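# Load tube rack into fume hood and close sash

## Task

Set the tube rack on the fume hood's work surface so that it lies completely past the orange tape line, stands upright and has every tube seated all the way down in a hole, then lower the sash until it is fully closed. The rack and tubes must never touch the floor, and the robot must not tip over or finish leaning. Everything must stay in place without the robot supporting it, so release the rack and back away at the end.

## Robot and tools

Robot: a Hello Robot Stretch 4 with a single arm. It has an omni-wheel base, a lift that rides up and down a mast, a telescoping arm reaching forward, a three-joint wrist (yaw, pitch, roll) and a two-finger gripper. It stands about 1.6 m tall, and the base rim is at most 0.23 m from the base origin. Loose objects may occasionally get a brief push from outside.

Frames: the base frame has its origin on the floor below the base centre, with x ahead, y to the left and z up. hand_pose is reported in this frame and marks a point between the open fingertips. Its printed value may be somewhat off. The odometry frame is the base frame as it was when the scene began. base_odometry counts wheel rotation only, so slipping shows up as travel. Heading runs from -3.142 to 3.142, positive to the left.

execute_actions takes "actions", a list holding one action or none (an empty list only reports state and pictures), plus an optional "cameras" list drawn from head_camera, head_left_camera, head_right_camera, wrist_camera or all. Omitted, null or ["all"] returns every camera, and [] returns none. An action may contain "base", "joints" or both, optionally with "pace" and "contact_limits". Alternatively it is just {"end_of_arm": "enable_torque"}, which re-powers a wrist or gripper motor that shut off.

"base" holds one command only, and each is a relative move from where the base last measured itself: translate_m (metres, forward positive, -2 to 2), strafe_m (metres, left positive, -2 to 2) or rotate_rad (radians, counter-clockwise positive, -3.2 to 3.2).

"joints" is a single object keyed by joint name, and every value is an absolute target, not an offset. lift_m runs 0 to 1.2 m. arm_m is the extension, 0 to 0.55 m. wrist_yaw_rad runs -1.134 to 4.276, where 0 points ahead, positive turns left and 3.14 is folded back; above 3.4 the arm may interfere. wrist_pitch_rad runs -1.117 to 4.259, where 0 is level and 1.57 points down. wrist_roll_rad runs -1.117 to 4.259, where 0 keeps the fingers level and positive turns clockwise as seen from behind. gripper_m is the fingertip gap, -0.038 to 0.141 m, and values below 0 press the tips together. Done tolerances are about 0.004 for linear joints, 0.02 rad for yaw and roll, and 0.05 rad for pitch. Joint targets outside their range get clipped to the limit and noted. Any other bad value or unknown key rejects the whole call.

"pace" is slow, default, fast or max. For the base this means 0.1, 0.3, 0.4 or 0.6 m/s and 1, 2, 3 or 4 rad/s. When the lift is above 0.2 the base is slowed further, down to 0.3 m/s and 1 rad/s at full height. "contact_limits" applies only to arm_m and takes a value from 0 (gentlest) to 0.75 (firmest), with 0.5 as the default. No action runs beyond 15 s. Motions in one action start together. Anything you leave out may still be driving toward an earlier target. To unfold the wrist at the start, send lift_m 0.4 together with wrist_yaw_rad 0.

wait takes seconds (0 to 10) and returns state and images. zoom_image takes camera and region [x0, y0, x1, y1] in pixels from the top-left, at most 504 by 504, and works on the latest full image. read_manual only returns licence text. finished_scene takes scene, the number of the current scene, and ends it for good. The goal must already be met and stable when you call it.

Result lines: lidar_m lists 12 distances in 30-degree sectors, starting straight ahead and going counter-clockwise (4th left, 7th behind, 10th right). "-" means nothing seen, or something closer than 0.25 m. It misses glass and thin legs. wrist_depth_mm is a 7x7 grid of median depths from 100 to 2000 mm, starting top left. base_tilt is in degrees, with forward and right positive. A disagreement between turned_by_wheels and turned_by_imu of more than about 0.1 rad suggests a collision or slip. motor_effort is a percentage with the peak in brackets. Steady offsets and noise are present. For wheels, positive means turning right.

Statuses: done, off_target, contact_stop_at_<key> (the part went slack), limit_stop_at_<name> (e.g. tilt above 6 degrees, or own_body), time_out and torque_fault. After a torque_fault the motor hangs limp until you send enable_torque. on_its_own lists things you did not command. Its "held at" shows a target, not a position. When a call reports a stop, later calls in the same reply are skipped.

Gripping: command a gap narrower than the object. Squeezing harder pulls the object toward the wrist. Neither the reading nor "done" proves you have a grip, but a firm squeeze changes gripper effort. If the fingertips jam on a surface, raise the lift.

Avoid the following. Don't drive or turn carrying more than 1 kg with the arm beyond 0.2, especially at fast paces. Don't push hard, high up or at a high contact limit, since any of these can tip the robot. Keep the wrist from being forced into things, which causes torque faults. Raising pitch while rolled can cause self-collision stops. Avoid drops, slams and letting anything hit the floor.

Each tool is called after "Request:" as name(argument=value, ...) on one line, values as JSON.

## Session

Request:
execute_actions(actions=[])

Scene clock: 0.00 s.
base_odometry: x=+0.000 y=+0.000 heading=+0.000 (m, m, rad; odometry frame)
turned_by_wheels: +0.000 (rad since the last result)
turned_by_imu: +0.000 (rad since the last result)
base_tilt: forward=+0.4 right=+0.4 (deg)
lidar_m: 1.76 1.75 2.43 1.75 1.74 2.87 1.78 1.77 1.40 1.15 1.12 1.25
base_status: not commanded
joint_positions: lift_m=+0.243 arm_m=+0.001 wrist_yaw_rad=+3.210 wrist_pitch_rad=+0.000 wrist_roll_rad=+0.009 gripper_m=+0.057
joint_status: not commanded
motor_effort: lift_m=+19 arm_m=-1 wrist_yaw_rad=+0 wrist_pitch_rad=-9 wrist_roll_rad=-2 gripper_m=-4 wheel_0=+0 wheel_1=+0 wheel_2=+0 (%)
hand_pose: x=-0.1220 y=+0.0675 z=+0.4212 quat_wxyz=(-0.034, +0.000, +0.004, +0.999) (m; base frame)
wrist_depth_mm: - 135 247 - - - - / - 111 135 - - - - / - 111 134 - - - - / - 124 154 - - - - / 136 1863 - - - - - / 226 1756 216 1756 213 1661 1708 / 1042 1098 1025 1098 1060 1118 1138
pictures: head_camera, head_left_camera, head_right_camera, wrist_camera
Images, in order (width x height): head_camera 420x560, head_left_camera 420x672, head_right_camera 420x672, wrist_camera 616x392.

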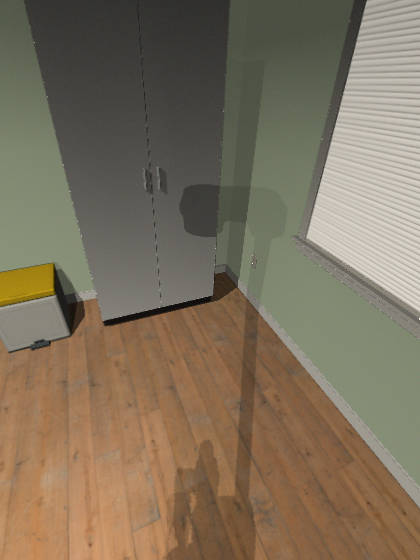

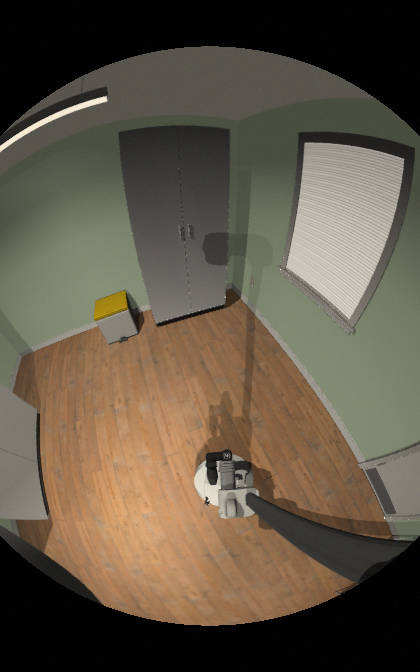

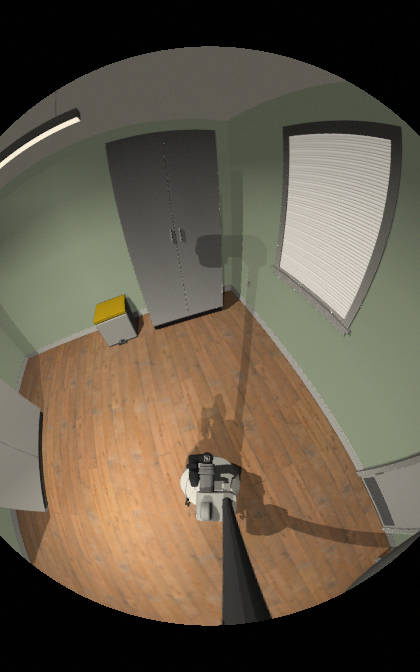

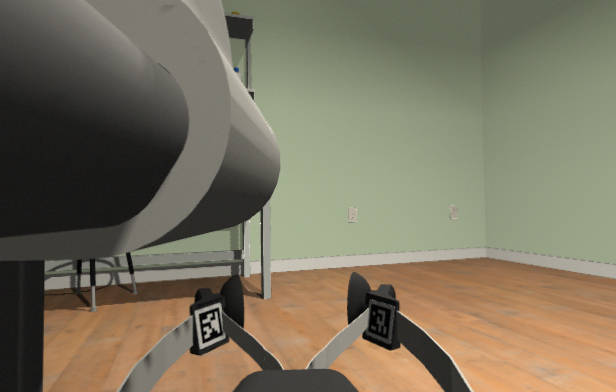

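Request:
execute_actions(actions=[{"base": {"rotate_rad": 1.95}, "joints": {"lift_m": 0.8, "wrist_yaw_rad": 0, "gripper_m": 0.13}}], cameras=["head_camera", "head_left_camera", "wrist_camera"])

Scene clock: 3.27 s.
base_odometry: x=+0.000 y=+0.000 heading=+1.949 (m, m, rad; odometry frame)
turned_by_wheels: +1.949 (rad since the last result)
turned_by_imu: +1.915 (rad since the last result)
base_tilt: forward=+0.3 right=+0.4 (deg)
lidar_m: 1.73 2.70 1.85 1.78 1.62 1.22 1.14 1.20 1.62 1.73 1.84 1.81
base_status: done
joint_positions: lift_m=+0.800 arm_m=+0.001 wrist_yaw_rad=+0.000 wrist_pitch_rad=+0.001 wrist_roll_rad=+0.009 gripper_m=+0.130
joint_status: all done
motor_effort: lift_m=+21(22) arm_m=-1(1) wrist_yaw_rad=-1(7) wrist_pitch_rad=-9(9) wrist_roll_rad=-2(2) gripper_m=-2(5) wheel_0=-3(8) wheel_1=-3(10) wheel_2=-4(8) (%)
hand_pose: x=+0.4603 y=-0.0873 z=+0.9779 quat_wxyz=(+1.000, +0.004, +0.000, +0.000) (m; base frame)
wrist_depth_mm: - - - 1537 1537 1537 - / - - - - - 1708 - / - - - - - 1576 - / - - - - - 1661 - / - - - 1499 1499 1537 - / - 211 - 1499 1537 1537 - / - - - 158 1499 1499 -
pictures: head_camera, head_left_camera, wrist_camera
Images, in order (width x height): head_camera 420x560, head_left_camera 420x672, wrist_camera 616x392.

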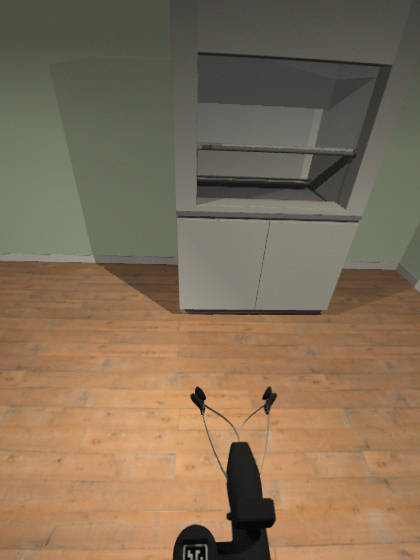

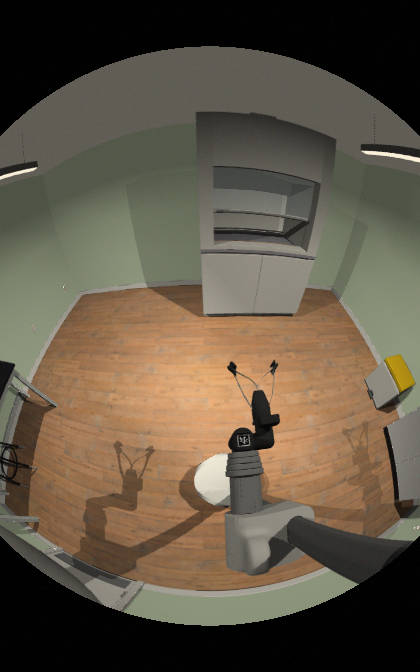

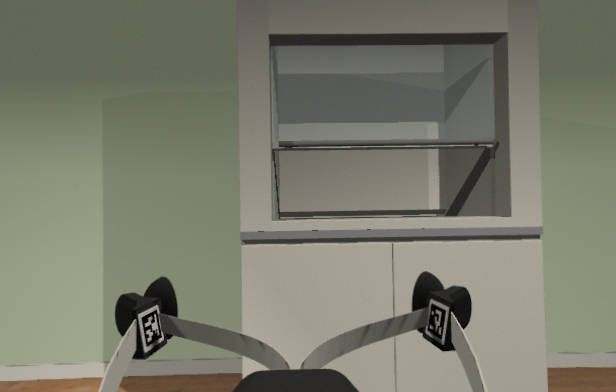

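Request:
execute_actions(actions=[{"base": {"rotate_rad": 1.62}}], cameras=["head_camera", "wrist_camera"])

Scene clock: 5.63 s.
base_odometry: x=+0.000 y=+0.000 heading=-2.714 (m, m, rad; odometry frame)
turned_by_wheels: +1.620 (rad since the last result)
turned_by_imu: +1.592 (rad since the last result)
base_tilt: forward=+0.5 right=+0.3 (deg)
lidar_m: 1.75 1.55 1.19 1.14 1.19 1.78 1.73 1.88 1.80 1.74 2.76 1.82
base_status: done
joint_positions: lift_m=+0.800 arm_m=+0.001 wrist_yaw_rad=+0.000 wrist_pitch_rad=+0.001 wrist_roll_rad=+0.009 gripper_m=+0.130
joint_status: not commanded
motor_effort: lift_m=+19(21) arm_m=-1(0) wrist_yaw_rad=-2(2) wrist_pitch_rad=-10(9) wrist_roll_rad=-2(2) gripper_m=-2(1) wheel_0=-1(9) wheel_1=+0(9) wheel_2=+0(5) (%)
hand_pose: x=+0.4603 y=-0.0874 z=+0.9780 quat_wxyz=(+1.000, +0.004, +0.000, +0.000) (m; base frame)
wrist_depth_mm: 1756 - - - - - - / 1708 - - - - - - / 1756 - - - - - - / 1756 - - - - - - / 1661 - - - - - - / 1618 211 1808 - 1576 - - / 1576 - - 158 - - -
pictures: head_camera, wrist_camera
Images, in order (width x height): head_camera 420x560, wrist_camera 616x392.

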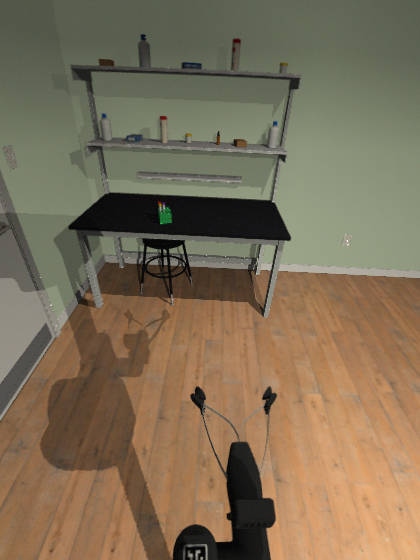

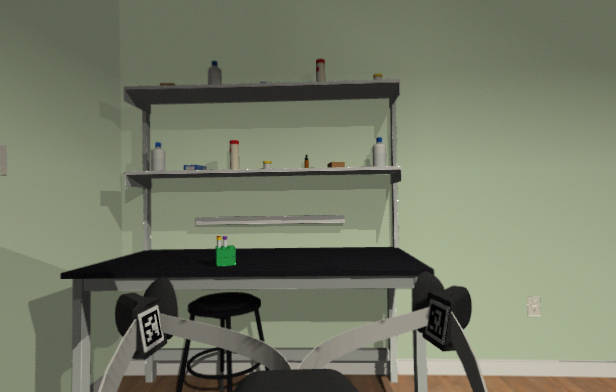

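Request:
zoom_image(camera="head_camera", region=[135, 185, 195, 240])

Request:
zoom_image(camera="wrist_camera", region=[195, 225, 260, 280])

Region (135, 185, 195, 240) of head_camera's 420x560 image, scaled by 8.400, with more detail than that image has; it fills the top 462 rows of this view, and the rest is white.

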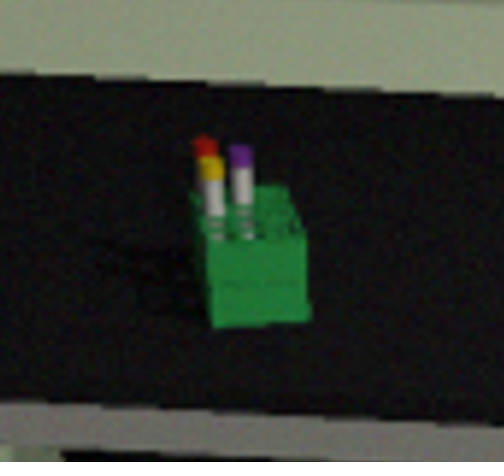

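Region (195, 225, 260, 280) of wrist_camera's 616x392 image, scaled by 7.754; it fills the top 426 rows of this view, and the rest is white.

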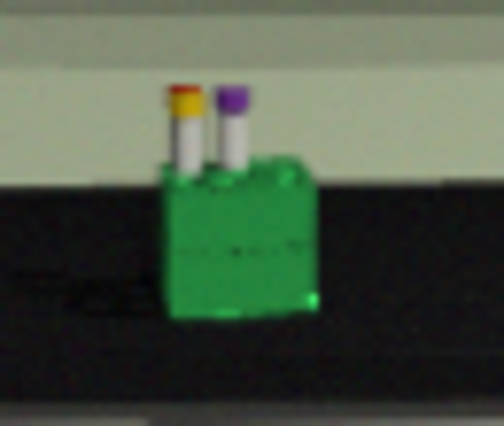

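Request:
execute_actions(actions=[{"base": {"translate_m": 1.1}, "joints": {"lift_m": 0.67}, "pace": "fast"}], cameras=[])

Request:
execute_actions(actions=[{"base": {"rotate_rad": 0.25}}], cameras=["head_camera", "wrist_camera"])

Scene clock: 10.27 s.
base_odometry: x=-1.001 y=-0.456 heading=-2.714 (m, m, rad; odometry frame)
turned_by_wheels: +0.000 (rad since the last result)
turned_by_imu: -0.003 (rad since the last result)
base_tilt: forward=+0.3 right=+0.3 (deg)
lidar_m: 0.65 0.70 1.03 1.05 1.14 1.70 2.85 2.47 2.06 2.65 1.95 0.68
base_status: done
joint_positions: lift_m=+0.670 arm_m=+0.001 wrist_yaw_rad=+0.000 wrist_pitch_rad=+0.001 wrist_roll_rad=+0.009 gripper_m=+0.130
joint_status: all done
motor_effort: lift_m=+17(18) arm_m=-1(1) wrist_yaw_rad=-1(1) wrist_pitch_rad=-9(9) wrist_roll_rad=-2(2) gripper_m=-2(2) wheel_0=+1(6) wheel_1=+1(7) wheel_2=+0(12) (%)
hand_pose: x=+0.4603 y=-0.0874 z=+0.8482 quat_wxyz=(+1.000, +0.004, +0.000, +0.000) (m; base frame)
wrist_depth_mm: 1229 1229 1229 1229 1229 1182 1205 / 1078 1060 1160 1025 1042 1008 1182 / 1255 1229 1229 1229 1205 1205 1205 / 1255 1205 1229 1205 1205 1205 1182 / 991 1160 1138 1098 1078 1042 1205 / 544 211 517 512 459 455 504 / 488 484 484 158 473 469 466
pictures: none
No camera images: the call's "cameras" was empty. Leave "cameras" out to get every camera's image.

Scene clock: 11.27 s.
base_odometry: x=-1.001 y=-0.456 heading=-2.464 (m, m, rad; odometry frame)
turned_by_wheels: +0.250 (rad since the last result)
turned_by_imu: +0.245 (rad since the last result)
base_tilt: forward=+0.3 right=+0.2 (deg)
lidar_m: 0.65 0.82 1.06 1.06 1.31 2.41 2.94 2.05 2.09 2.65 0.78 0.68
base_status: done
joint_positions: lift_m=+0.670 arm_m=+0.001 wrist_yaw_rad=+0.000 wrist_pitch_rad=+0.001 wrist_roll_rad=+0.009 gripper_m=+0.130
joint_status: not commanded
motor_effort: lift_m=+17(17) arm_m=-1(0) wrist_yaw_rad=+0(1) wrist_pitch_rad=-10(9) wrist_roll_rad=-2(2) gripper_m=-1(2) wheel_0=-1(11) wheel_1=-2(7) wheel_2=-3(12) (%)
hand_pose: x=+0.4603 y=-0.0874 z=+0.8482 quat_wxyz=(+1.000, +0.004, +0.000, +0.000) (m; base frame)
wrist_depth_mm: 1160 1397 1397 1281 1182 1118 1042 / 1205 1336 1336 1078 1042 960 991 / 1229 1366 1336 1255 1182 1118 1042 / 1160 1397 1366 1281 1160 1078 1042 / 1118 1182 691 1078 1060 1042 1025 / 603 211 517 521 462 459 496 / 1118 585 530 158 452 394 384
pictures: head_camera, wrist_camera
Images, in order (width x height): head_camera 420x560, wrist_camera 616x392.

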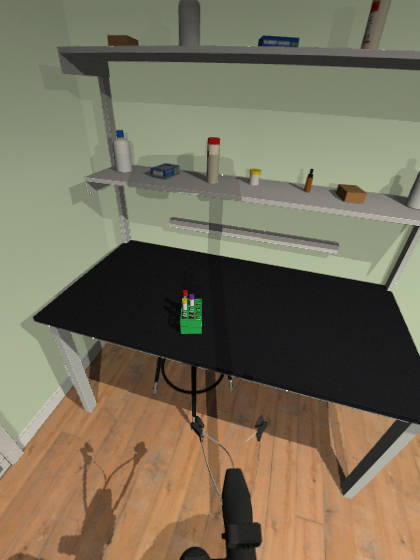

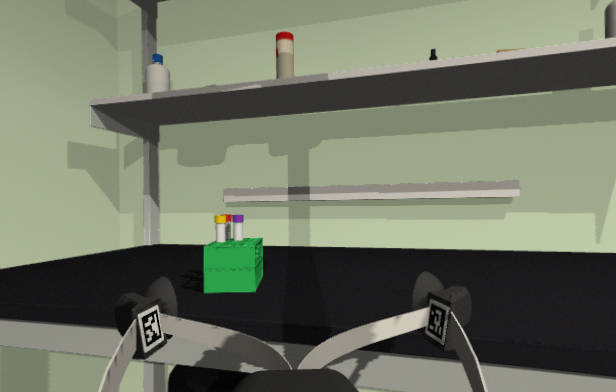

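Request:
zoom_image(camera="head_camera", region=[155, 275, 230, 345])

Request:
zoom_image(camera="wrist_camera", region=[180, 200, 290, 305])

Region (155, 275, 230, 345) of head_camera's 420x560 image, scaled by 6.720, with more detail than that image has; it fills the top 470 rows of this view, and the rest is white.

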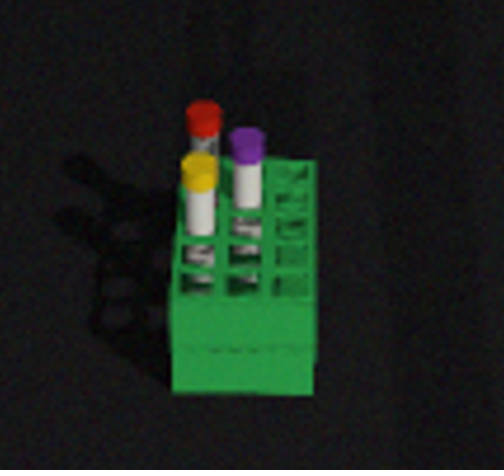

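Region (180, 200, 290, 305) of wrist_camera's 616x392 image, scaled by 4.582; it fills the top 481 rows of this view, and the rest is white.

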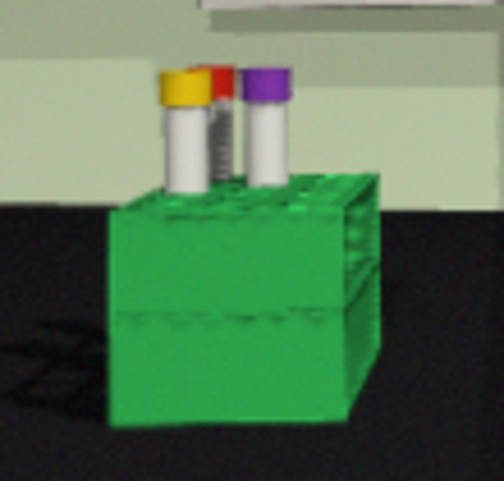

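Request:
execute_actions(actions=[{"base": {"strafe_m": 0.094}, "joints": {"lift_m": 0.697, "wrist_pitch_rad": 0.2, "arm_m": 0.32}, "contact_limits": {"arm_m": 0.2}}], cameras=["head_camera", "wrist_camera"])

Scene clock: 15.40 s.
base_odometry: x=-0.942 y=-0.529 heading=-2.464 (m, m, rad; odometry frame)
turned_by_wheels: +0.000 (rad since the last result)
turned_by_imu: +0.002 (rad since the last result)
base_tilt: forward=+0.4 right=+0.2 (deg)
lidar_m: 0.70 0.86 0.96 0.98 1.23 2.24 2.80 2.14 2.08 2.73 0.80 0.69
base_status: done
joint_positions: lift_m=+0.697 arm_m=+0.319 wrist_yaw_rad=+0.000 wrist_pitch_rad=+0.202 wrist_roll_rad=+0.009 gripper_m=+0.130
joint_status: all done
motor_effort: lift_m=+20(23) arm_m=+6(7) wrist_yaw_rad=-1(0) wrist_pitch_rad=-9(8) wrist_roll_rad=-2(2) gripper_m=-1(2) wheel_0=-1(10) wheel_1=+2(12) wheel_2=+0(1) (%)
contact_limits: arm_m 0.2
hand_pose: x=+0.7724 y=-0.0874 z=+0.8171 quat_wxyz=(+0.995, +0.004, +0.101, +0.000) (m; base frame)
wrist_depth_mm: 931 976 960 917 854 820 768 / 946 1042 976 931 878 809 768 / 976 1078 1042 946 891 842 788 / 891 854 723 831 831 798 798 / 480 477 399 306 466 462 462 / 336 211 312 309 304 306 325 / 255 240 239 158 248 237 249
pictures: head_camera, wrist_camera
Images, in order (width x height): head_camera 420x560, wrist_camera 616x392.

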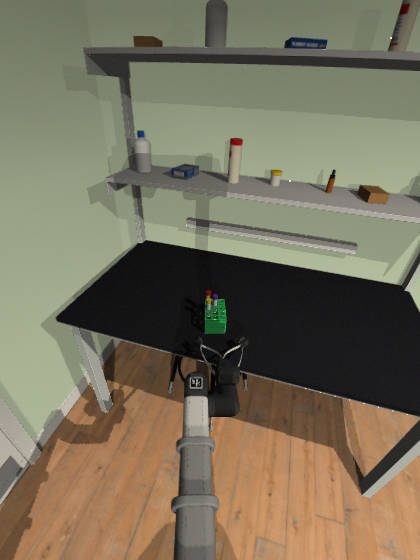

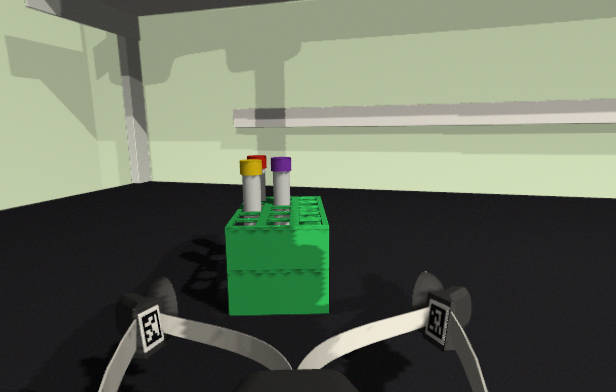

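Request:
execute_actions(actions=[{"base": {"strafe_m": 0.014}, "joints": {"lift_m": 0.690, "arm_m": 0.421}, "contact_limits": {"arm_m": 0.2}}], cameras=["wrist_camera"])

Scene clock: 16.83 s.
base_odometry: x=-0.933 y=-0.540 heading=-2.464 (m, m, rad; odometry frame)
turned_by_wheels: +0.000 (rad since the last result)
turned_by_imu: +0.001 (rad since the last result)
base_tilt: forward=+0.3 right=+0.3 (deg)
lidar_m: 0.70 0.89 0.95 0.97 1.17 2.21 2.85 2.19 2.12 2.76 0.79 0.69
base_status: done
joint_positions: lift_m=+0.690 arm_m=+0.420 wrist_yaw_rad=+0.000 wrist_pitch_rad=+0.202 wrist_roll_rad=+0.009 gripper_m=+0.130
joint_status: all done
motor_effort: lift_m=+16(22) arm_m=+6(2) wrist_yaw_rad=-1(0) wrist_pitch_rad=-9(9) wrist_roll_rad=-2(2) gripper_m=-1(1) wheel_0=-2(9) wheel_1=+3(7) wheel_2=+0(5) (%)
contact_limits: arm_m 0.2
hand_pose: x=+0.8734 y=-0.0874 z=+0.8104 quat_wxyz=(+0.995, +0.004, +0.101, +0.000) (m; base frame)
wrist_depth_mm: 917 904 866 820 768 732 683 / 917 960 891 831 788 741 691 / 917 976 917 842 809 759 715 / 878 820 699 683 798 759 732 / 459 455 382 221 442 442 439 / 317 211 204 204 206 291 306 / 243 229 220 158 228 228 238
pictures: wrist_camera
Images, in order (width x height): wrist_camera 616x392.

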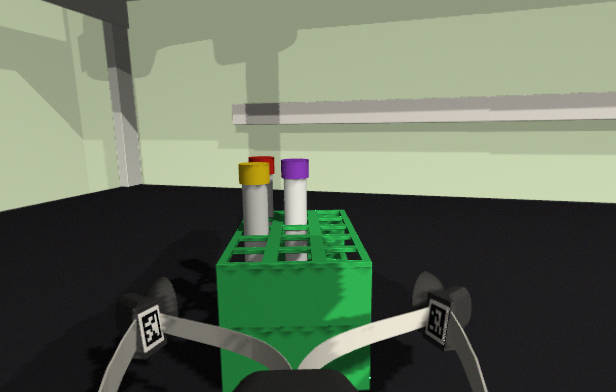

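Centered and at the same geometry as before. Grip.

Request:
execute_actions(actions=[{"joints": {"gripper_m": 0.01}}], cameras=["wrist_camera"])

Request:
execute_actions(actions=[{"joints": {"lift_m": 0.73}}], cameras=["wrist_camera"])

Scene clock: 19.03 s.
base_odometry: x=-0.933 y=-0.540 heading=-2.464 (m, m, rad; odometry frame)
turned_by_wheels: +0.000 (rad since the last result)
turned_by_imu: +0.001 (rad since the last result)
base_tilt: forward=+0.5 right=+0.2 (deg)
lidar_m: 0.73 0.86 0.95 0.95 1.20 2.17 2.83 2.18 2.12 2.73 0.80 0.69
base_status: not commanded
joint_positions: lift_m=+0.690 arm_m=+0.420 wrist_yaw_rad=+0.000 wrist_pitch_rad=+0.204 wrist_roll_rad=+0.009 gripper_m=+0.011
joint_status: all done
motor_effort: lift_m=+16(16) arm_m=+6(6) wrist_yaw_rad=-1(1) wrist_pitch_rad=-11(12) wrist_roll_rad=-1(2) gripper_m=-33(36) wheel_0=-2(2) wheel_1=+3(3) wheel_2=+0(0) (%)
hand_pose: x=+0.8733 y=-0.0874 z=+0.8101 quat_wxyz=(+0.995, +0.004, +0.102, +0.000) (m; base frame)
wrist_depth_mm: 917 904 854 820 768 723 691 / 931 946 878 831 788 732 699 / 917 960 931 854 798 759 715 / 854 809 691 283 768 759 723 / 455 452 382 225 404 439 436 / 315 312 182 182 184 306 306 / 242 171 186 186 189 164 236
pictures: wrist_camera
Images, in order (width x height): wrist_camera 616x392.

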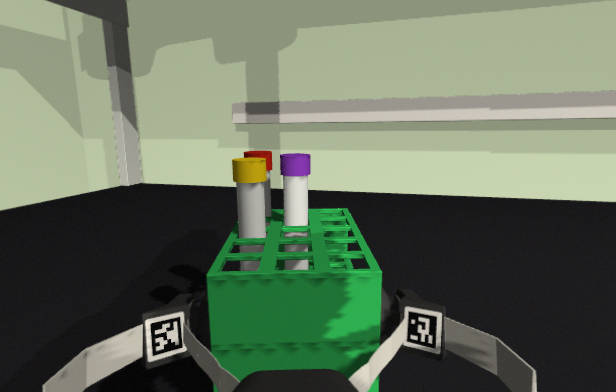

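Scene clock: 20.03 s.
base_odometry: x=-0.933 y=-0.540 heading=-2.464 (m, m, rad; odometry frame)
turned_by_wheels: +0.000 (rad since the last result)
turned_by_imu: +0.000 (rad since the last result)
base_tilt: forward=+0.2 right=+0.3 (deg)
lidar_m: 0.72 0.86 0.95 0.97 1.20 2.20 2.85 2.16 2.14 2.75 0.79 0.72
base_status: not commanded
joint_positions: lift_m=+0.730 arm_m=+0.420 wrist_yaw_rad=+0.000 wrist_pitch_rad=+0.204 wrist_roll_rad=+0.009 gripper_m=+0.011
joint_status: all done
motor_effort: lift_m=+21(22) arm_m=+6(6) wrist_yaw_rad=-1(1) wrist_pitch_rad=-13(13) wrist_roll_rad=-2(2) gripper_m=-32(32) wheel_0=-2(2) wheel_1=+3(3) wheel_2=+0(0) (%)
hand_pose: x=+0.8733 y=-0.0874 z=+0.8497 quat_wxyz=(+0.995, +0.004, +0.102, +0.000) (m; base frame)
wrist_depth_mm: 842 904 866 809 768 723 691 / 917 946 904 842 788 741 699 / 931 960 931 809 788 723 683 / 904 991 878 281 820 768 741 / 574 569 484 224 517 559 554 / 399 394 182 181 183 389 387 / 306 171 186 186 188 164 298
pictures: wrist_camera
Images, in order (width x height): wrist_camera 616x392.

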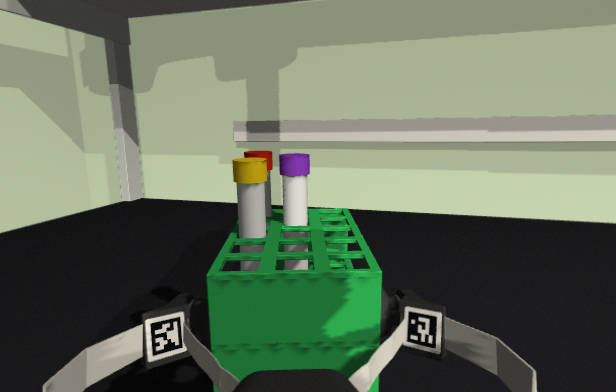

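Request:
execute_actions(actions=[{"base": {"translate_m": -1.49}, "joints": {"arm_m": 0.0}, "pace": "fast"}], cameras=["wrist_camera"])

Request:
execute_actions(actions=[{"base": {"rotate_rad": -1.875}, "joints": {"lift_m": 0.91}}], cameras=["head_camera", "wrist_camera"])

Scene clock: 25.67 s.
base_odometry: x=+0.228 y=+0.394 heading=-2.464 (m, m, rad; odometry frame)
turned_by_wheels: +0.000 (rad since the last result)
turned_by_imu: +0.008 (rad since the last result)
base_tilt: forward=+0.3 right=+0.3 (deg)
lidar_m: 0.47 1.64 1.42 1.42 1.59 1.42 1.41 2.23 1.43 1.48 2.79 2.11
base_status: done
joint_positions: lift_m=+0.730 arm_m=+0.002 wrist_yaw_rad=+0.000 wrist_pitch_rad=+0.204 wrist_roll_rad=+0.009 gripper_m=+0.011
joint_status: all done
motor_effort: lift_m=+21(21) arm_m=-6(13) wrist_yaw_rad=-1(2) wrist_pitch_rad=-13(13) wrist_roll_rad=-2(2) gripper_m=-33(33) wheel_0=-2(11) wheel_1=-1(8) wheel_2=+0(12) (%)
hand_pose: x=+0.4553 y=-0.0875 z=+0.8496 quat_wxyz=(+0.995, +0.004, +0.102, -0.001) (m; base frame)
wrist_depth_mm: 1499 1983 - - - - - / 1499 1983 - - - - - / 1537 - - - - - - / 1576 - - 283 - - - / 1537 - - 225 - - - / 1537 1863 181 182 183 - 1983 / 1464 171 185 187 187 164 1499
pictures: wrist_camera
Images, in order (width x height): wrist_camera 616x392.

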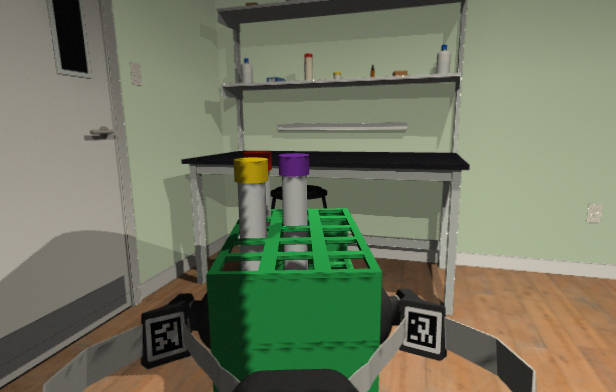

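Scene clock: 27.90 s.
base_odometry: x=+0.228 y=+0.394 heading=+1.944 (m, m, rad; odometry frame)
turned_by_wheels: -1.874 (rad since the last result)
turned_by_imu: -1.840 (rad since the last result)
base_tilt: forward=+0.3 right=+0.2 (deg)
lidar_m: 0.47 1.52 2.99 2.12 2.01 1.51 1.44 1.48 1.44 1.38 1.48 1.52
base_status: done
joint_positions: lift_m=+0.910 arm_m=+0.002 wrist_yaw_rad=+0.000 wrist_pitch_rad=+0.204 wrist_roll_rad=+0.009 gripper_m=+0.011
joint_status: all done
motor_effort: lift_m=+21(24) arm_m=-6(6) wrist_yaw_rad=+0(2) wrist_pitch_rad=-14(13) wrist_roll_rad=-2(2) gripper_m=-32(33) wheel_0=+2(7) wheel_1=+3(9) wheel_2=+2(10) (%)
hand_pose: x=+0.4553 y=-0.0875 z=+1.0296 quat_wxyz=(+0.995, +0.004, +0.102, -0.001) (m; base frame)
wrist_depth_mm: 1921 1138 1756 1756 1661 1160 1983 / 1983 1160 1756 1808 1537 1281 - / - 1255 1808 1808 1863 1255 - / - 1229 1205 278 1255 1281 - / - 1281 1255 224 1281 - - / - 1281 181 182 184 - - / 1808 171 185 186 187 164 1756
pictures: head_camera, wrist_camera
Images, in order (width x height): head_camera 420x560, wrist_camera 616x392.

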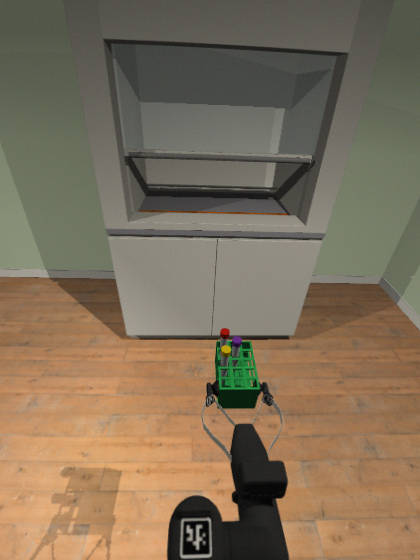

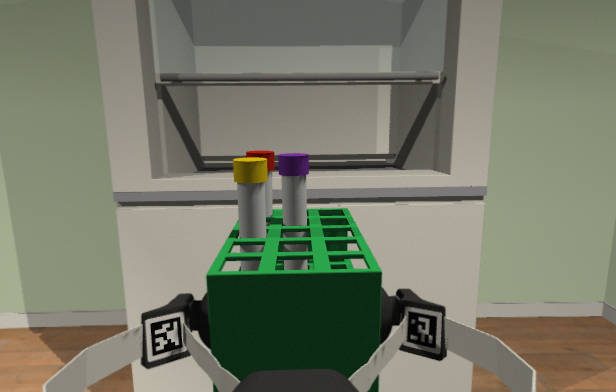

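Request:
execute_actions(actions=[{"base": {"translate_m": 0.8}, "pace": "fast"}], cameras=["head_camera", "wrist_camera"])

Scene clock: 31.57 s.
base_odometry: x=-0.064 y=+1.138 heading=+1.945 (m, m, rad; odometry frame)
turned_by_wheels: +0.000 (rad since the last result)
turned_by_imu: -0.002 (rad since the last result)
base_tilt: forward=+0.4 right=+0.2 (deg)
lidar_m: 0.46 0.68 2.20 2.27 2.21 2.37 2.24 1.98 1.44 1.46 0.98 0.71
base_status: done
joint_positions: lift_m=+0.910 arm_m=+0.002 wrist_yaw_rad=+0.000 wrist_pitch_rad=+0.204 wrist_roll_rad=+0.009 gripper_m=+0.011
joint_status: not commanded
motor_effort: lift_m=+21(21) arm_m=-6(6) wrist_yaw_rad=+0(0) wrist_pitch_rad=-14(14) wrist_roll_rad=-2(2) gripper_m=-33(34) wheel_0=+0(9) wheel_1=+1(8) wheel_2=+0(14) (%)
hand_pose: x=+0.4553 y=-0.0874 z=+1.0296 quat_wxyz=(+0.995, +0.004, +0.102, +0.000) (m; base frame)
wrist_depth_mm: 647 946 1008 976 1025 866 627 / 699 1008 1008 1025 1042 991 699 / 699 1042 1025 1060 1060 1008 699 / 691 976 976 279 1098 946 707 / 521 517 442 225 459 492 496 / 442 442 182 182 183 459 469 / 455 171 186 186 187 164 484
pictures: head_camera, wrist_camera
Images, in order (width x height): head_camera 420x560, wrist_camera 616x392.

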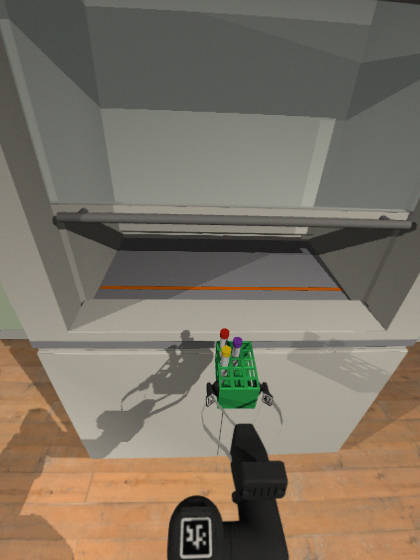

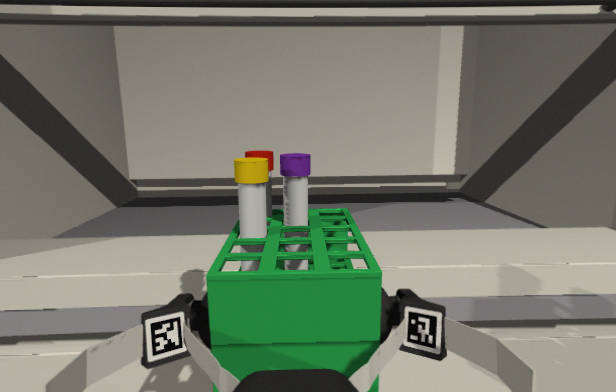

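Request:
execute_actions(actions=[{"base": {"translate_m": 0.3}, "joints": {"lift_m": 0.918}}], cameras=["head_camera", "wrist_camera"])

Scene clock: 34.53 s.
base_odometry: x=-0.174 y=+1.417 heading=+1.945 (m, m, rad; odometry frame)
turned_by_wheels: +0.000 (rad since the last result)
turned_by_imu: +0.000 (rad since the last result)
base_tilt: forward=+0.4 right=+0.1 (deg)
lidar_m: 0.35 0.35 0.51 2.87 2.32 2.62 2.55 2.00 1.56 1.85 0.54 0.36
base_status: done
joint_positions: lift_m=+0.918 arm_m=+0.002 wrist_yaw_rad=+0.000 wrist_pitch_rad=+0.204 wrist_roll_rad=+0.009 gripper_m=+0.011
joint_status: all done
motor_effort: lift_m=+21(24) arm_m=-6(6) wrist_yaw_rad=+0(1) wrist_pitch_rad=-13(13) wrist_roll_rad=-2(2) gripper_m=-34(32) wheel_0=+2(8) wheel_1=+2(8) wheel_2=-1(11) (%)
hand_pose: x=+0.4553 y=-0.0874 z=+1.0376 quat_wxyz=(+0.995, +0.004, +0.102, +0.000) (m; base frame)
wrist_depth_mm: 699 715 715 723 741 741 683 / 707 732 732 741 759 741 699 / 707 750 750 768 768 768 699 / 699 778 778 768 788 798 707 / 640 661 559 225 597 634 634 / 459 459 182 182 183 449 449 / 289 170 185 186 188 164 283
pictures: head_camera, wrist_camera
Images, in order (width x height): head_camera 420x560, wrist_camera 616x392.

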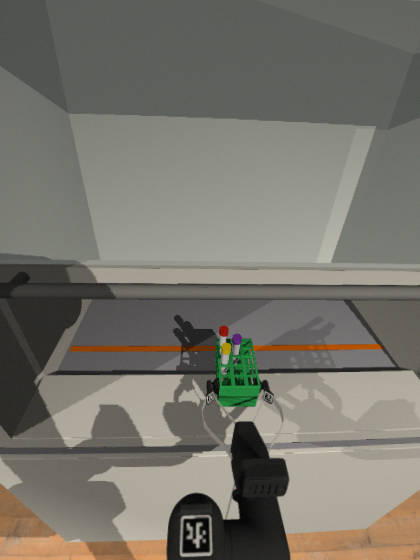

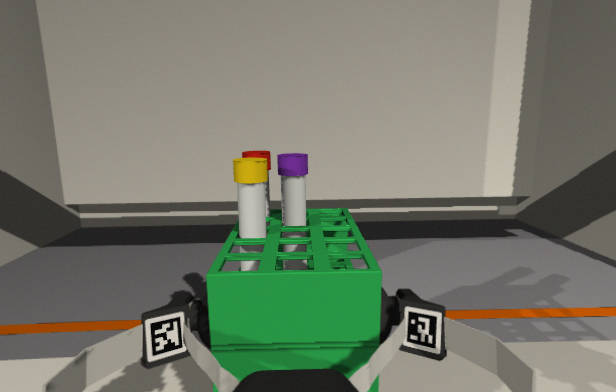

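Request:
execute_actions(actions=[{"joints": {"arm_m": 0.34}, "contact_limits": {"arm_m": 0.2}}], cameras=["head_camera"])

Scene clock: 36.87 s.
base_odometry: x=-0.174 y=+1.417 heading=+1.945 (m, m, rad; odometry frame)
turned_by_wheels: +0.000 (rad since the last result)
turned_by_imu: +0.001 (rad since the last result)
base_tilt: forward=+0.3 right=+0.3 (deg)
lidar_m: 0.34 0.37 0.51 2.90 2.31 2.61 2.54 1.96 1.54 1.84 0.54 0.38
base_status: not commanded
joint_positions: lift_m=+0.918 arm_m=+0.339 wrist_yaw_rad=+0.000 wrist_pitch_rad=+0.204 wrist_roll_rad=+0.009 gripper_m=+0.011
joint_status: all done
motor_effort: lift_m=+21(21) arm_m=+6(7) wrist_yaw_rad=-2(0) wrist_pitch_rad=-13(13) wrist_roll_rad=-2(1) gripper_m=-33(32) wheel_0=+2(2) wheel_1=+2(2) wheel_2=-1(1) (%)
contact_limits: arm_m 0.2
hand_pose: x=+0.7923 y=-0.0874 z=+1.0377 quat_wxyz=(+0.995, +0.004, +0.102, +0.000) (m; base frame)
wrist_depth_mm: 397 399 404 410 413 413 415 / 407 410 415 421 424 424 430 / 415 421 430 427 433 436 442 / 427 433 433 285 445 449 452 / 439 445 449 225 455 512 517 / 455 452 182 182 183 445 442 / 349 171 186 186 188 163 343
pictures: head_camera
Images, in order (width x height): head_camera 420x560.

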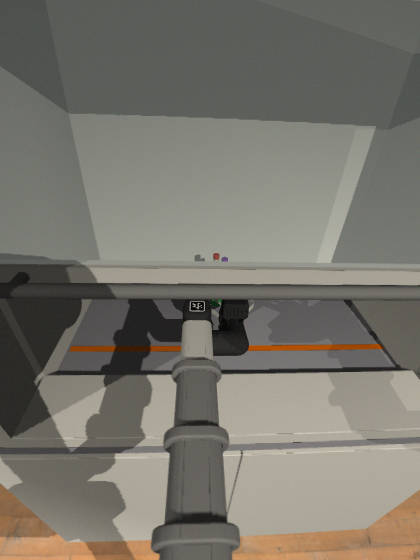

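Request:
execute_actions(actions=[{"joints": {"lift_m": 0.851}, "pace": "slow"}], cameras=["wrist_camera"])

Scene clock: 38.43 s.
base_odometry: x=-0.174 y=+1.417 heading=+1.945 (m, m, rad; odometry frame)
turned_by_wheels: +0.000 (rad since the last result)
turned_by_imu: +0.001 (rad since the last result)
base_tilt: forward=+0.4 right=+0.3 (deg)
lidar_m: 0.32 0.35 0.54 2.89 2.29 2.67 2.55 1.98 1.55 1.85 0.53 0.34
base_status: not commanded
joint_positions: lift_m=+0.851 arm_m=+0.339 wrist_yaw_rad=+0.000 wrist_pitch_rad=+0.204 wrist_roll_rad=+0.009 gripper_m=+0.011
joint_status: all done
motor_effort: lift_m=+17(19) arm_m=+6(6) wrist_yaw_rad=-1(1) wrist_pitch_rad=-13(12) wrist_roll_rad=-2(2) gripper_m=-33(33) wheel_0=+2(2) wheel_1=+2(3) wheel_2=-1(1) (%)
hand_pose: x=+0.7923 y=-0.0874 z=+0.9710 quat_wxyz=(+0.995, +0.004, +0.102, +0.000) (m; base frame)
wrist_depth_mm: 397 402 402 404 410 415 421 / 404 410 413 415 424 424 430 / 418 421 424 430 430 439 436 / 430 433 433 283 449 452 504 / 455 452 379 224 407 439 436 / 315 312 181 181 184 307 304 / 240 171 185 187 188 164 236
pictures: wrist_camera
Images, in order (width x height): wrist_camera 616x392.

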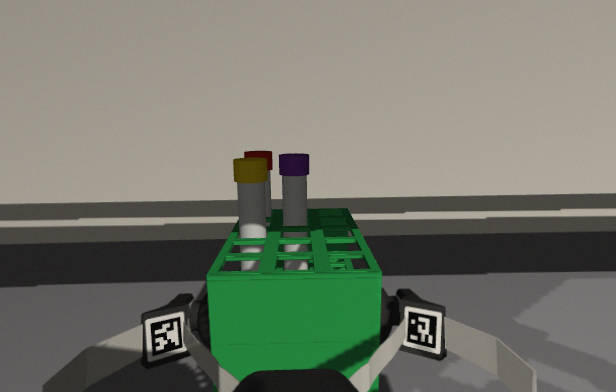

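Request:
execute_actions(actions=[{"joints": {"gripper_m": 0.115}}], cameras=["wrist_camera"])

Request:
execute_actions(actions=[{"joints": {"lift_m": 0.905}}], cameras=[])

Request:
execute_actions(actions=[{"joints": {"arm_m": 0.0}, "pace": "fast"}], cameras=["head_camera", "wrist_camera"])

Scene clock: 40.47 s.
base_odometry: x=-0.174 y=+1.417 heading=+1.945 (m, m, rad; odometry frame)
turned_by_wheels: +0.000 (rad since the last result)
turned_by_imu: +0.001 (rad since the last result)
base_tilt: forward=+0.5 right=+0.4 (deg)
lidar_m: 0.34 0.36 0.52 2.89 2.31 2.65 2.53 1.98 1.55 1.85 0.52 0.38
base_status: not commanded
joint_positions: lift_m=+0.851 arm_m=+0.339 wrist_yaw_rad=+0.000 wrist_pitch_rad=+0.202 wrist_roll_rad=+0.009 gripper_m=+0.115
joint_status: all done
motor_effort: lift_m=+17(17) arm_m=+6(6) wrist_yaw_rad=-1(1) wrist_pitch_rad=-9(13) wrist_roll_rad=-2(2) gripper_m=-2(33) wheel_0=+2(2) wheel_1=+2(2) wheel_2=-1(1) (%)
hand_pose: x=+0.7924 y=-0.0874 z=+0.9714 quat_wxyz=(+0.995, +0.004, +0.101, +0.000) (m; base frame)
wrist_depth_mm: 397 402 407 407 410 415 418 / 410 413 413 421 424 427 433 / 421 421 427 427 433 439 445 / 430 433 436 433 445 449 477 / 455 449 384 222 442 442 439 / 317 297 204 204 203 306 309 / 242 221 219 156 226 227 237
pictures: wrist_camera
Images, in order (width x height): wrist_camera 616x392.

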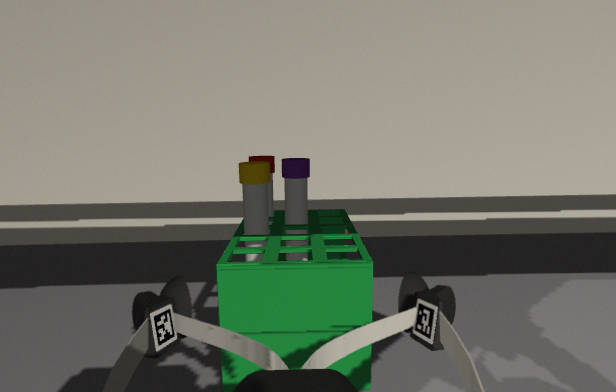

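Scene clock: 41.60 s.
base_odometry: x=-0.174 y=+1.417 heading=+1.945 (m, m, rad; odometry frame)
turned_by_wheels: +0.000 (rad since the last result)
turned_by_imu: +0.000 (rad since the last result)
base_tilt: forward=+0.4 right=+0.3 (deg)
lidar_m: 0.35 0.37 0.53 2.89 2.29 2.62 2.55 2.02 1.56 1.84 0.53 0.35
base_status: not commanded
joint_positions: lift_m=+0.905 arm_m=+0.339 wrist_yaw_rad=+0.000 wrist_pitch_rad=+0.202 wrist_roll_rad=+0.009 gripper_m=+0.115
joint_status: all done
motor_effort: lift_m=+21(22) arm_m=+6(6) wrist_yaw_rad=-1(0) wrist_pitch_rad=-9(8) wrist_roll_rad=-2(2) gripper_m=-2(2) wheel_0=+2(2) wheel_1=+2(2) wheel_2=-1(1) (%)
hand_pose: x=+0.7924 y=-0.0874 z=+1.0250 quat_wxyz=(+0.995, +0.004, +0.101, +0.000) (m; base frame)
wrist_depth_mm: 402 402 404 407 413 415 418 / 410 413 415 418 421 430 433 / 421 424 424 430 436 433 445 / 427 433 439 439 445 449 452 / 492 492 445 449 508 517 517 / 433 402 399 281 217 421 421 / 330 303 298 155 309 309 322
pictures: none
No camera images: the call's "cameras" was empty. Leave "cameras" out to get every camera's image.

Scene clock: 43.40 s.
base_odometry: x=-0.174 y=+1.417 heading=+1.945 (m, m, rad; odometry frame)
turned_by_wheels: +0.000 (rad since the last result)
turned_by_imu: +0.001 (rad since the last result)
base_tilt: forward=+0.4 right=+0.2 (deg)
lidar_m: 0.33 0.36 0.53 2.89 2.29 2.65 2.55 2.02 1.58 1.86 0.54 0.38
base_status: not commanded
joint_positions: lift_m=+0.905 arm_m=+0.002 wrist_yaw_rad=+0.000 wrist_pitch_rad=+0.203 wrist_roll_rad=+0.009 gripper_m=+0.115
joint_status: all done
motor_effort: lift_m=+21(21) arm_m=-6(7) wrist_yaw_rad=+0(1) wrist_pitch_rad=-10(10) wrist_roll_rad=-2(2) gripper_m=-1(1) wheel_0=+2(2) wheel_1=+2(2) wheel_2=-1(1) (%)
hand_pose: x=+0.4554 y=-0.0875 z=+1.0250 quat_wxyz=(+0.995, +0.004, +0.101, -0.001) (m; base frame)
wrist_depth_mm: 707 715 723 723 732 750 676 / 715 732 723 741 750 759 699 / 707 759 768 759 768 778 699 / 707 759 778 778 820 809 707 / 634 627 621 549 615 603 603 / 439 407 427 427 217 424 424 / 270 244 253 155 252 251 263
pictures: head_camera, wrist_camera
Images, in order (width x height): head_camera 420x560, wrist_camera 616x392.

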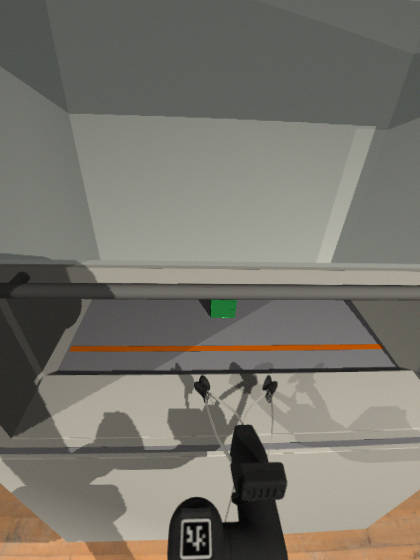

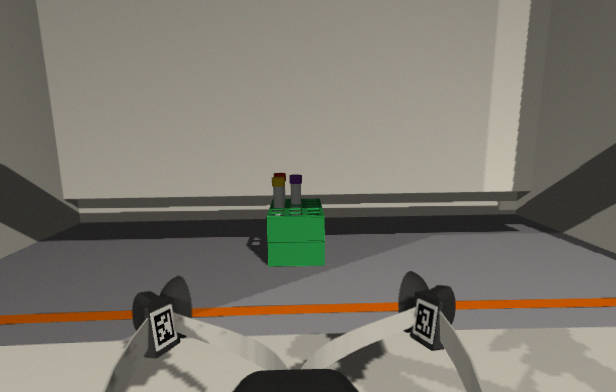

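Request:
execute_actions(actions=[{"joints": {"wrist_yaw_rad": 3.1, "gripper_m": 0.02, "lift_m": 1.2}}], cameras=[])

Request:
execute_actions(actions=[{"joints": {"wrist_pitch_rad": 0.0, "arm_m": 0.222}, "contact_limits": {"arm_m": 0.1}}], cameras=["head_camera", "head_right_camera"])

Scene clock: 46.70 s.
base_odometry: x=-0.174 y=+1.417 heading=+1.945 (m, m, rad; odometry frame)
turned_by_wheels: +0.000 (rad since the last result)
turned_by_imu: +0.001 (rad since the last result)
base_tilt: forward=+0.4 right=+0.4 (deg)
lidar_m: 0.33 0.34 0.53 2.89 2.32 2.66 2.56 1.99 1.55 1.85 0.52 0.37
base_status: not commanded
joint_positions: lift_m=+1.199 arm_m=+0.002 wrist_yaw_rad=+3.100 wrist_pitch_rad=+0.203 wrist_roll_rad=+0.009 gripper_m=+0.020
joint_status: all done
motor_effort: lift_m=+21(23) arm_m=-6(6) wrist_yaw_rad=+1(3) wrist_pitch_rad=-10(10) wrist_roll_rad=-2(2) gripper_m=-6(9) wheel_0=+2(2) wheel_1=+2(2) wheel_2=-1(1) (%)
hand_pose: x=-0.1059 y=+0.0992 z=+1.3193 quat_wxyz=(+0.021, -0.101, +0.006, +0.995) (m; base frame)
wrist_depth_mm: 109 121 - - - - - / 120 133 274 - - - - / 137 - - - - - - / - - - - - - - / - - - - - - - / - - - 214 - - - / - - - - - - -
pictures: none
No camera images: the call's "cameras" was empty. Leave "cameras" out to get every camera's image.

Scene clock: 48.47 s.
base_odometry: x=-0.174 y=+1.417 heading=+1.945 (m, m, rad; odometry frame)
turned_by_wheels: +0.000 (rad since the last result)
turned_by_imu: +0.001 (rad since the last result)
base_tilt: forward=+0.5 right=+0.3 (deg)
lidar_m: 0.34 0.38 0.52 2.90 2.32 2.63 2.54 1.97 1.58 1.84 0.54 0.33
base_status: not commanded
joint_positions: lift_m=+1.199 arm_m=+0.221 wrist_yaw_rad=+3.100 wrist_pitch_rad=+0.003 wrist_roll_rad=+0.009 gripper_m=+0.020
joint_status: all done
motor_effort: lift_m=+21(21) arm_m=+6(4) wrist_yaw_rad=+0(1) wrist_pitch_rad=-9(14) wrist_roll_rad=-2(2) gripper_m=-7(7) wheel_0=+2(2) wheel_1=+2(2) wheel_2=-1(1) (%)
contact_limits: arm_m 0.1
hand_pose: x=+0.1072 y=+0.0994 z=+1.3766 quat_wxyz=(+0.021, -0.001, +0.004, +1.000) (m; base frame)
wrist_depth_mm: 117 242 247 259 - - - / 112 183 279 273 - - - / 113 153 357 - - - - / 116 181 355 - - - - / - - - - - - - / - - - 214 - - - / - 377 - - - - -
pictures: head_camera, head_right_camera
Images, in order (width x height): head_camera 420x560, head_right_camera 420x672.

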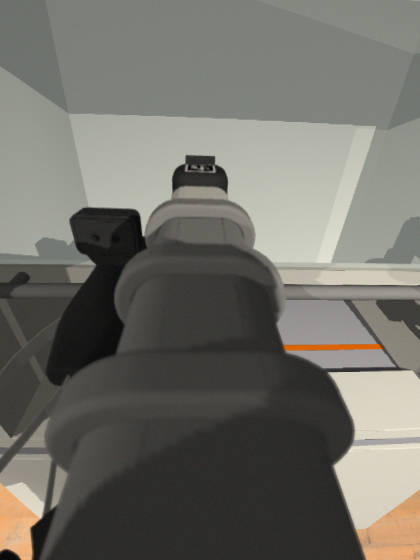

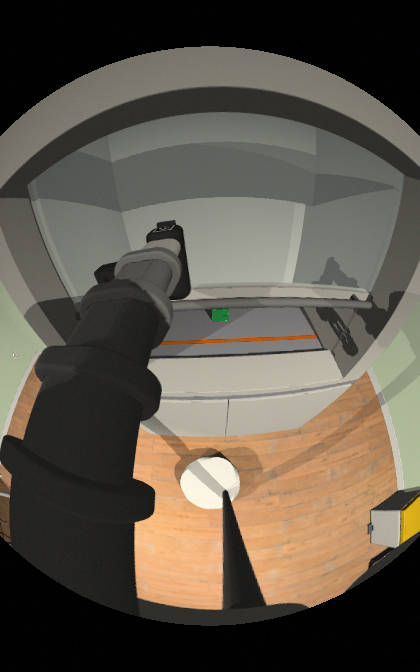

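Request:
execute_actions(actions=[{"joints": {"lift_m": 0.95}, "pace": "slow"}], cameras=["head_camera"])

Scene clock: 51.20 s.
base_odometry: x=-0.174 y=+1.417 heading=+1.945 (m, m, rad; odometry frame)
turned_by_wheels: +0.000 (rad since the last result)
turned_by_imu: +0.001 (rad since the last result)
base_tilt: forward=+0.4 right=+0.2 (deg)
lidar_m: 0.34 0.33 0.48 2.86 2.30 2.66 2.56 2.01 1.58 1.85 0.55 0.37
base_status: not commanded
joint_positions: lift_m=+0.950 arm_m=+0.221 wrist_yaw_rad=+3.100 wrist_pitch_rad=+0.003 wrist_roll_rad=+0.009 gripper_m=+0.020
joint_status: all done
motor_effort: lift_m=+16(23) arm_m=+6(6) wrist_yaw_rad=+0(0) wrist_pitch_rad=-10(9) wrist_roll_rad=-2(1) gripper_m=-6(7) wheel_0=+2(2) wheel_1=+2(2) wheel_2=-1(1) (%)
hand_pose: x=+0.1072 y=+0.0994 z=+1.1277 quat_wxyz=(+0.021, -0.001, +0.004, +1.000) (m; base frame)
wrist_depth_mm: 117 - - - - - - / 112 183 - - - - - / 113 154 355 - - - - / 116 181 355 - - - - / - - - - - - - / - - - 213 - - - / - 379 - - - - -
pictures: head_camera
Images, in order (width x height): head_camera 420x560.

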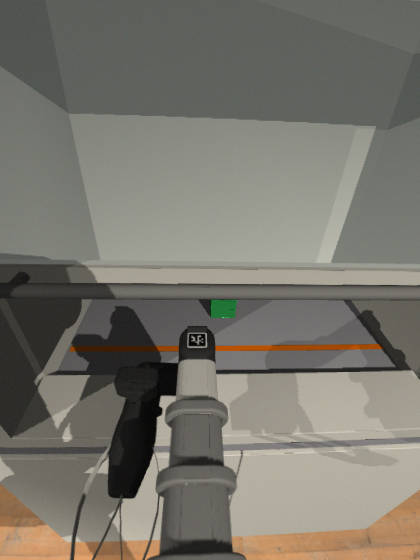

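Request:
execute_actions(actions=[{"joints": {"lift_m": 1.175}, "pace": "fast"}], cameras=[])

Request:
execute_actions(actions=[{"joints": {"arm_m": 0.30}, "contact_limits": {"arm_m": 0.08}, "pace": "slow"}], cameras=["head_camera", "head_right_camera"])

Scene clock: 53.33 s.
base_odometry: x=-0.174 y=+1.417 heading=+1.945 (m, m, rad; odometry frame)
turned_by_wheels: +0.000 (rad since the last result)
turned_by_imu: +0.001 (rad since the last result)
base_tilt: forward=+0.2 right=+0.3 (deg)
lidar_m: 0.34 0.38 0.52 2.90 2.32 2.67 2.55 2.01 1.55 1.83 0.51 0.37
base_status: not commanded
joint_positions: lift_m=+1.175 arm_m=+0.221 wrist_yaw_rad=+3.100 wrist_pitch_rad=+0.003 wrist_roll_rad=+0.009 gripper_m=+0.020
joint_status: all done
motor_effort: lift_m=+20(22) arm_m=+6(6) wrist_yaw_rad=+0(0) wrist_pitch_rad=-9(10) wrist_roll_rad=-2(2) gripper_m=-6(7) wheel_0=+2(2) wheel_1=+2(2) wheel_2=-1(1) (%)
hand_pose: x=+0.1072 y=+0.0994 z=+1.3523 quat_wxyz=(+0.021, -0.001, +0.004, +1.000) (m; base frame)
wrist_depth_mm: 117 259 264 270 - - - / 113 182 351 301 - - - / 113 153 357 - - - - / 116 181 357 - - - - / - - - - - - - / - - - 213 - - - / - 379 - - - - -
pictures: none
No camera images: the call's "cameras" was empty. Leave "cameras" out to get every camera's image.

Scene clock: 55.20 s.
base_odometry: x=-0.174 y=+1.417 heading=+1.945 (m, m, rad; odometry frame)
turned_by_wheels: +0.000 (rad since the last result)
turned_by_imu: +0.001 (rad since the last result)
base_tilt: forward=+0.4 right=+0.3 (deg)
lidar_m: 0.34 0.37 0.50 2.89 2.32 2.67 2.56 2.01 1.55 1.83 0.53 0.36
base_status: not commanded
joint_positions: lift_m=+1.175 arm_m=+0.295 wrist_yaw_rad=+3.108 wrist_pitch_rad=+0.003 wrist_roll_rad=+0.009 gripper_m=+0.020
joint_status: arm_m contact_stop (moved +0.074 of +0.079)
on_its_own: arm_m is slack since a contact_stop (your +0.300 is given up); wrist_yaw_rad is at rest, and its effort (-24) is outside its rest range (-13 to +13)
motor_effort: lift_m=+21(20) arm_m=+0(5) wrist_yaw_rad=-24(28) wrist_pitch_rad=-9(9) wrist_roll_rad=-2(2) gripper_m=-6(7) wheel_0=+2(2) wheel_1=+3(3) wheel_2=-4(4) (%)
contact_limits: arm_m 0.08
hand_pose: x=+0.1800 y=+0.0970 z=+1.3523 quat_wxyz=(+0.017, -0.001, +0.004, +1.000) (m; base frame)
wrist_depth_mm: 309 309 312 330 - - - / 113 165 355 347 - - - / 110 157 430 - - - - / 131 162 397 - - - - / - - - - - - - / - - - 213 - - - / - 445 - - - - -
pictures: head_camera, head_right_camera
Images, in order (width x height): head_camera 420x560, head_right_camera 420x672.

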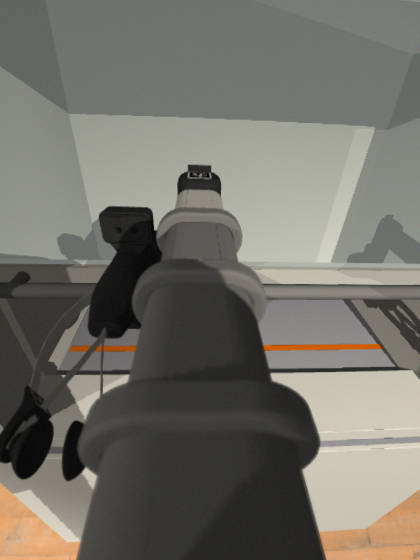

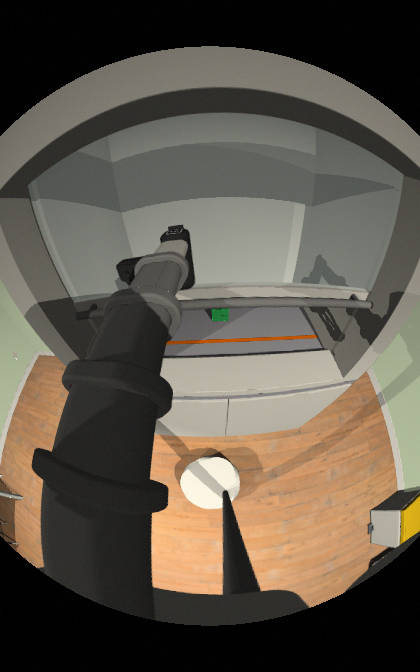

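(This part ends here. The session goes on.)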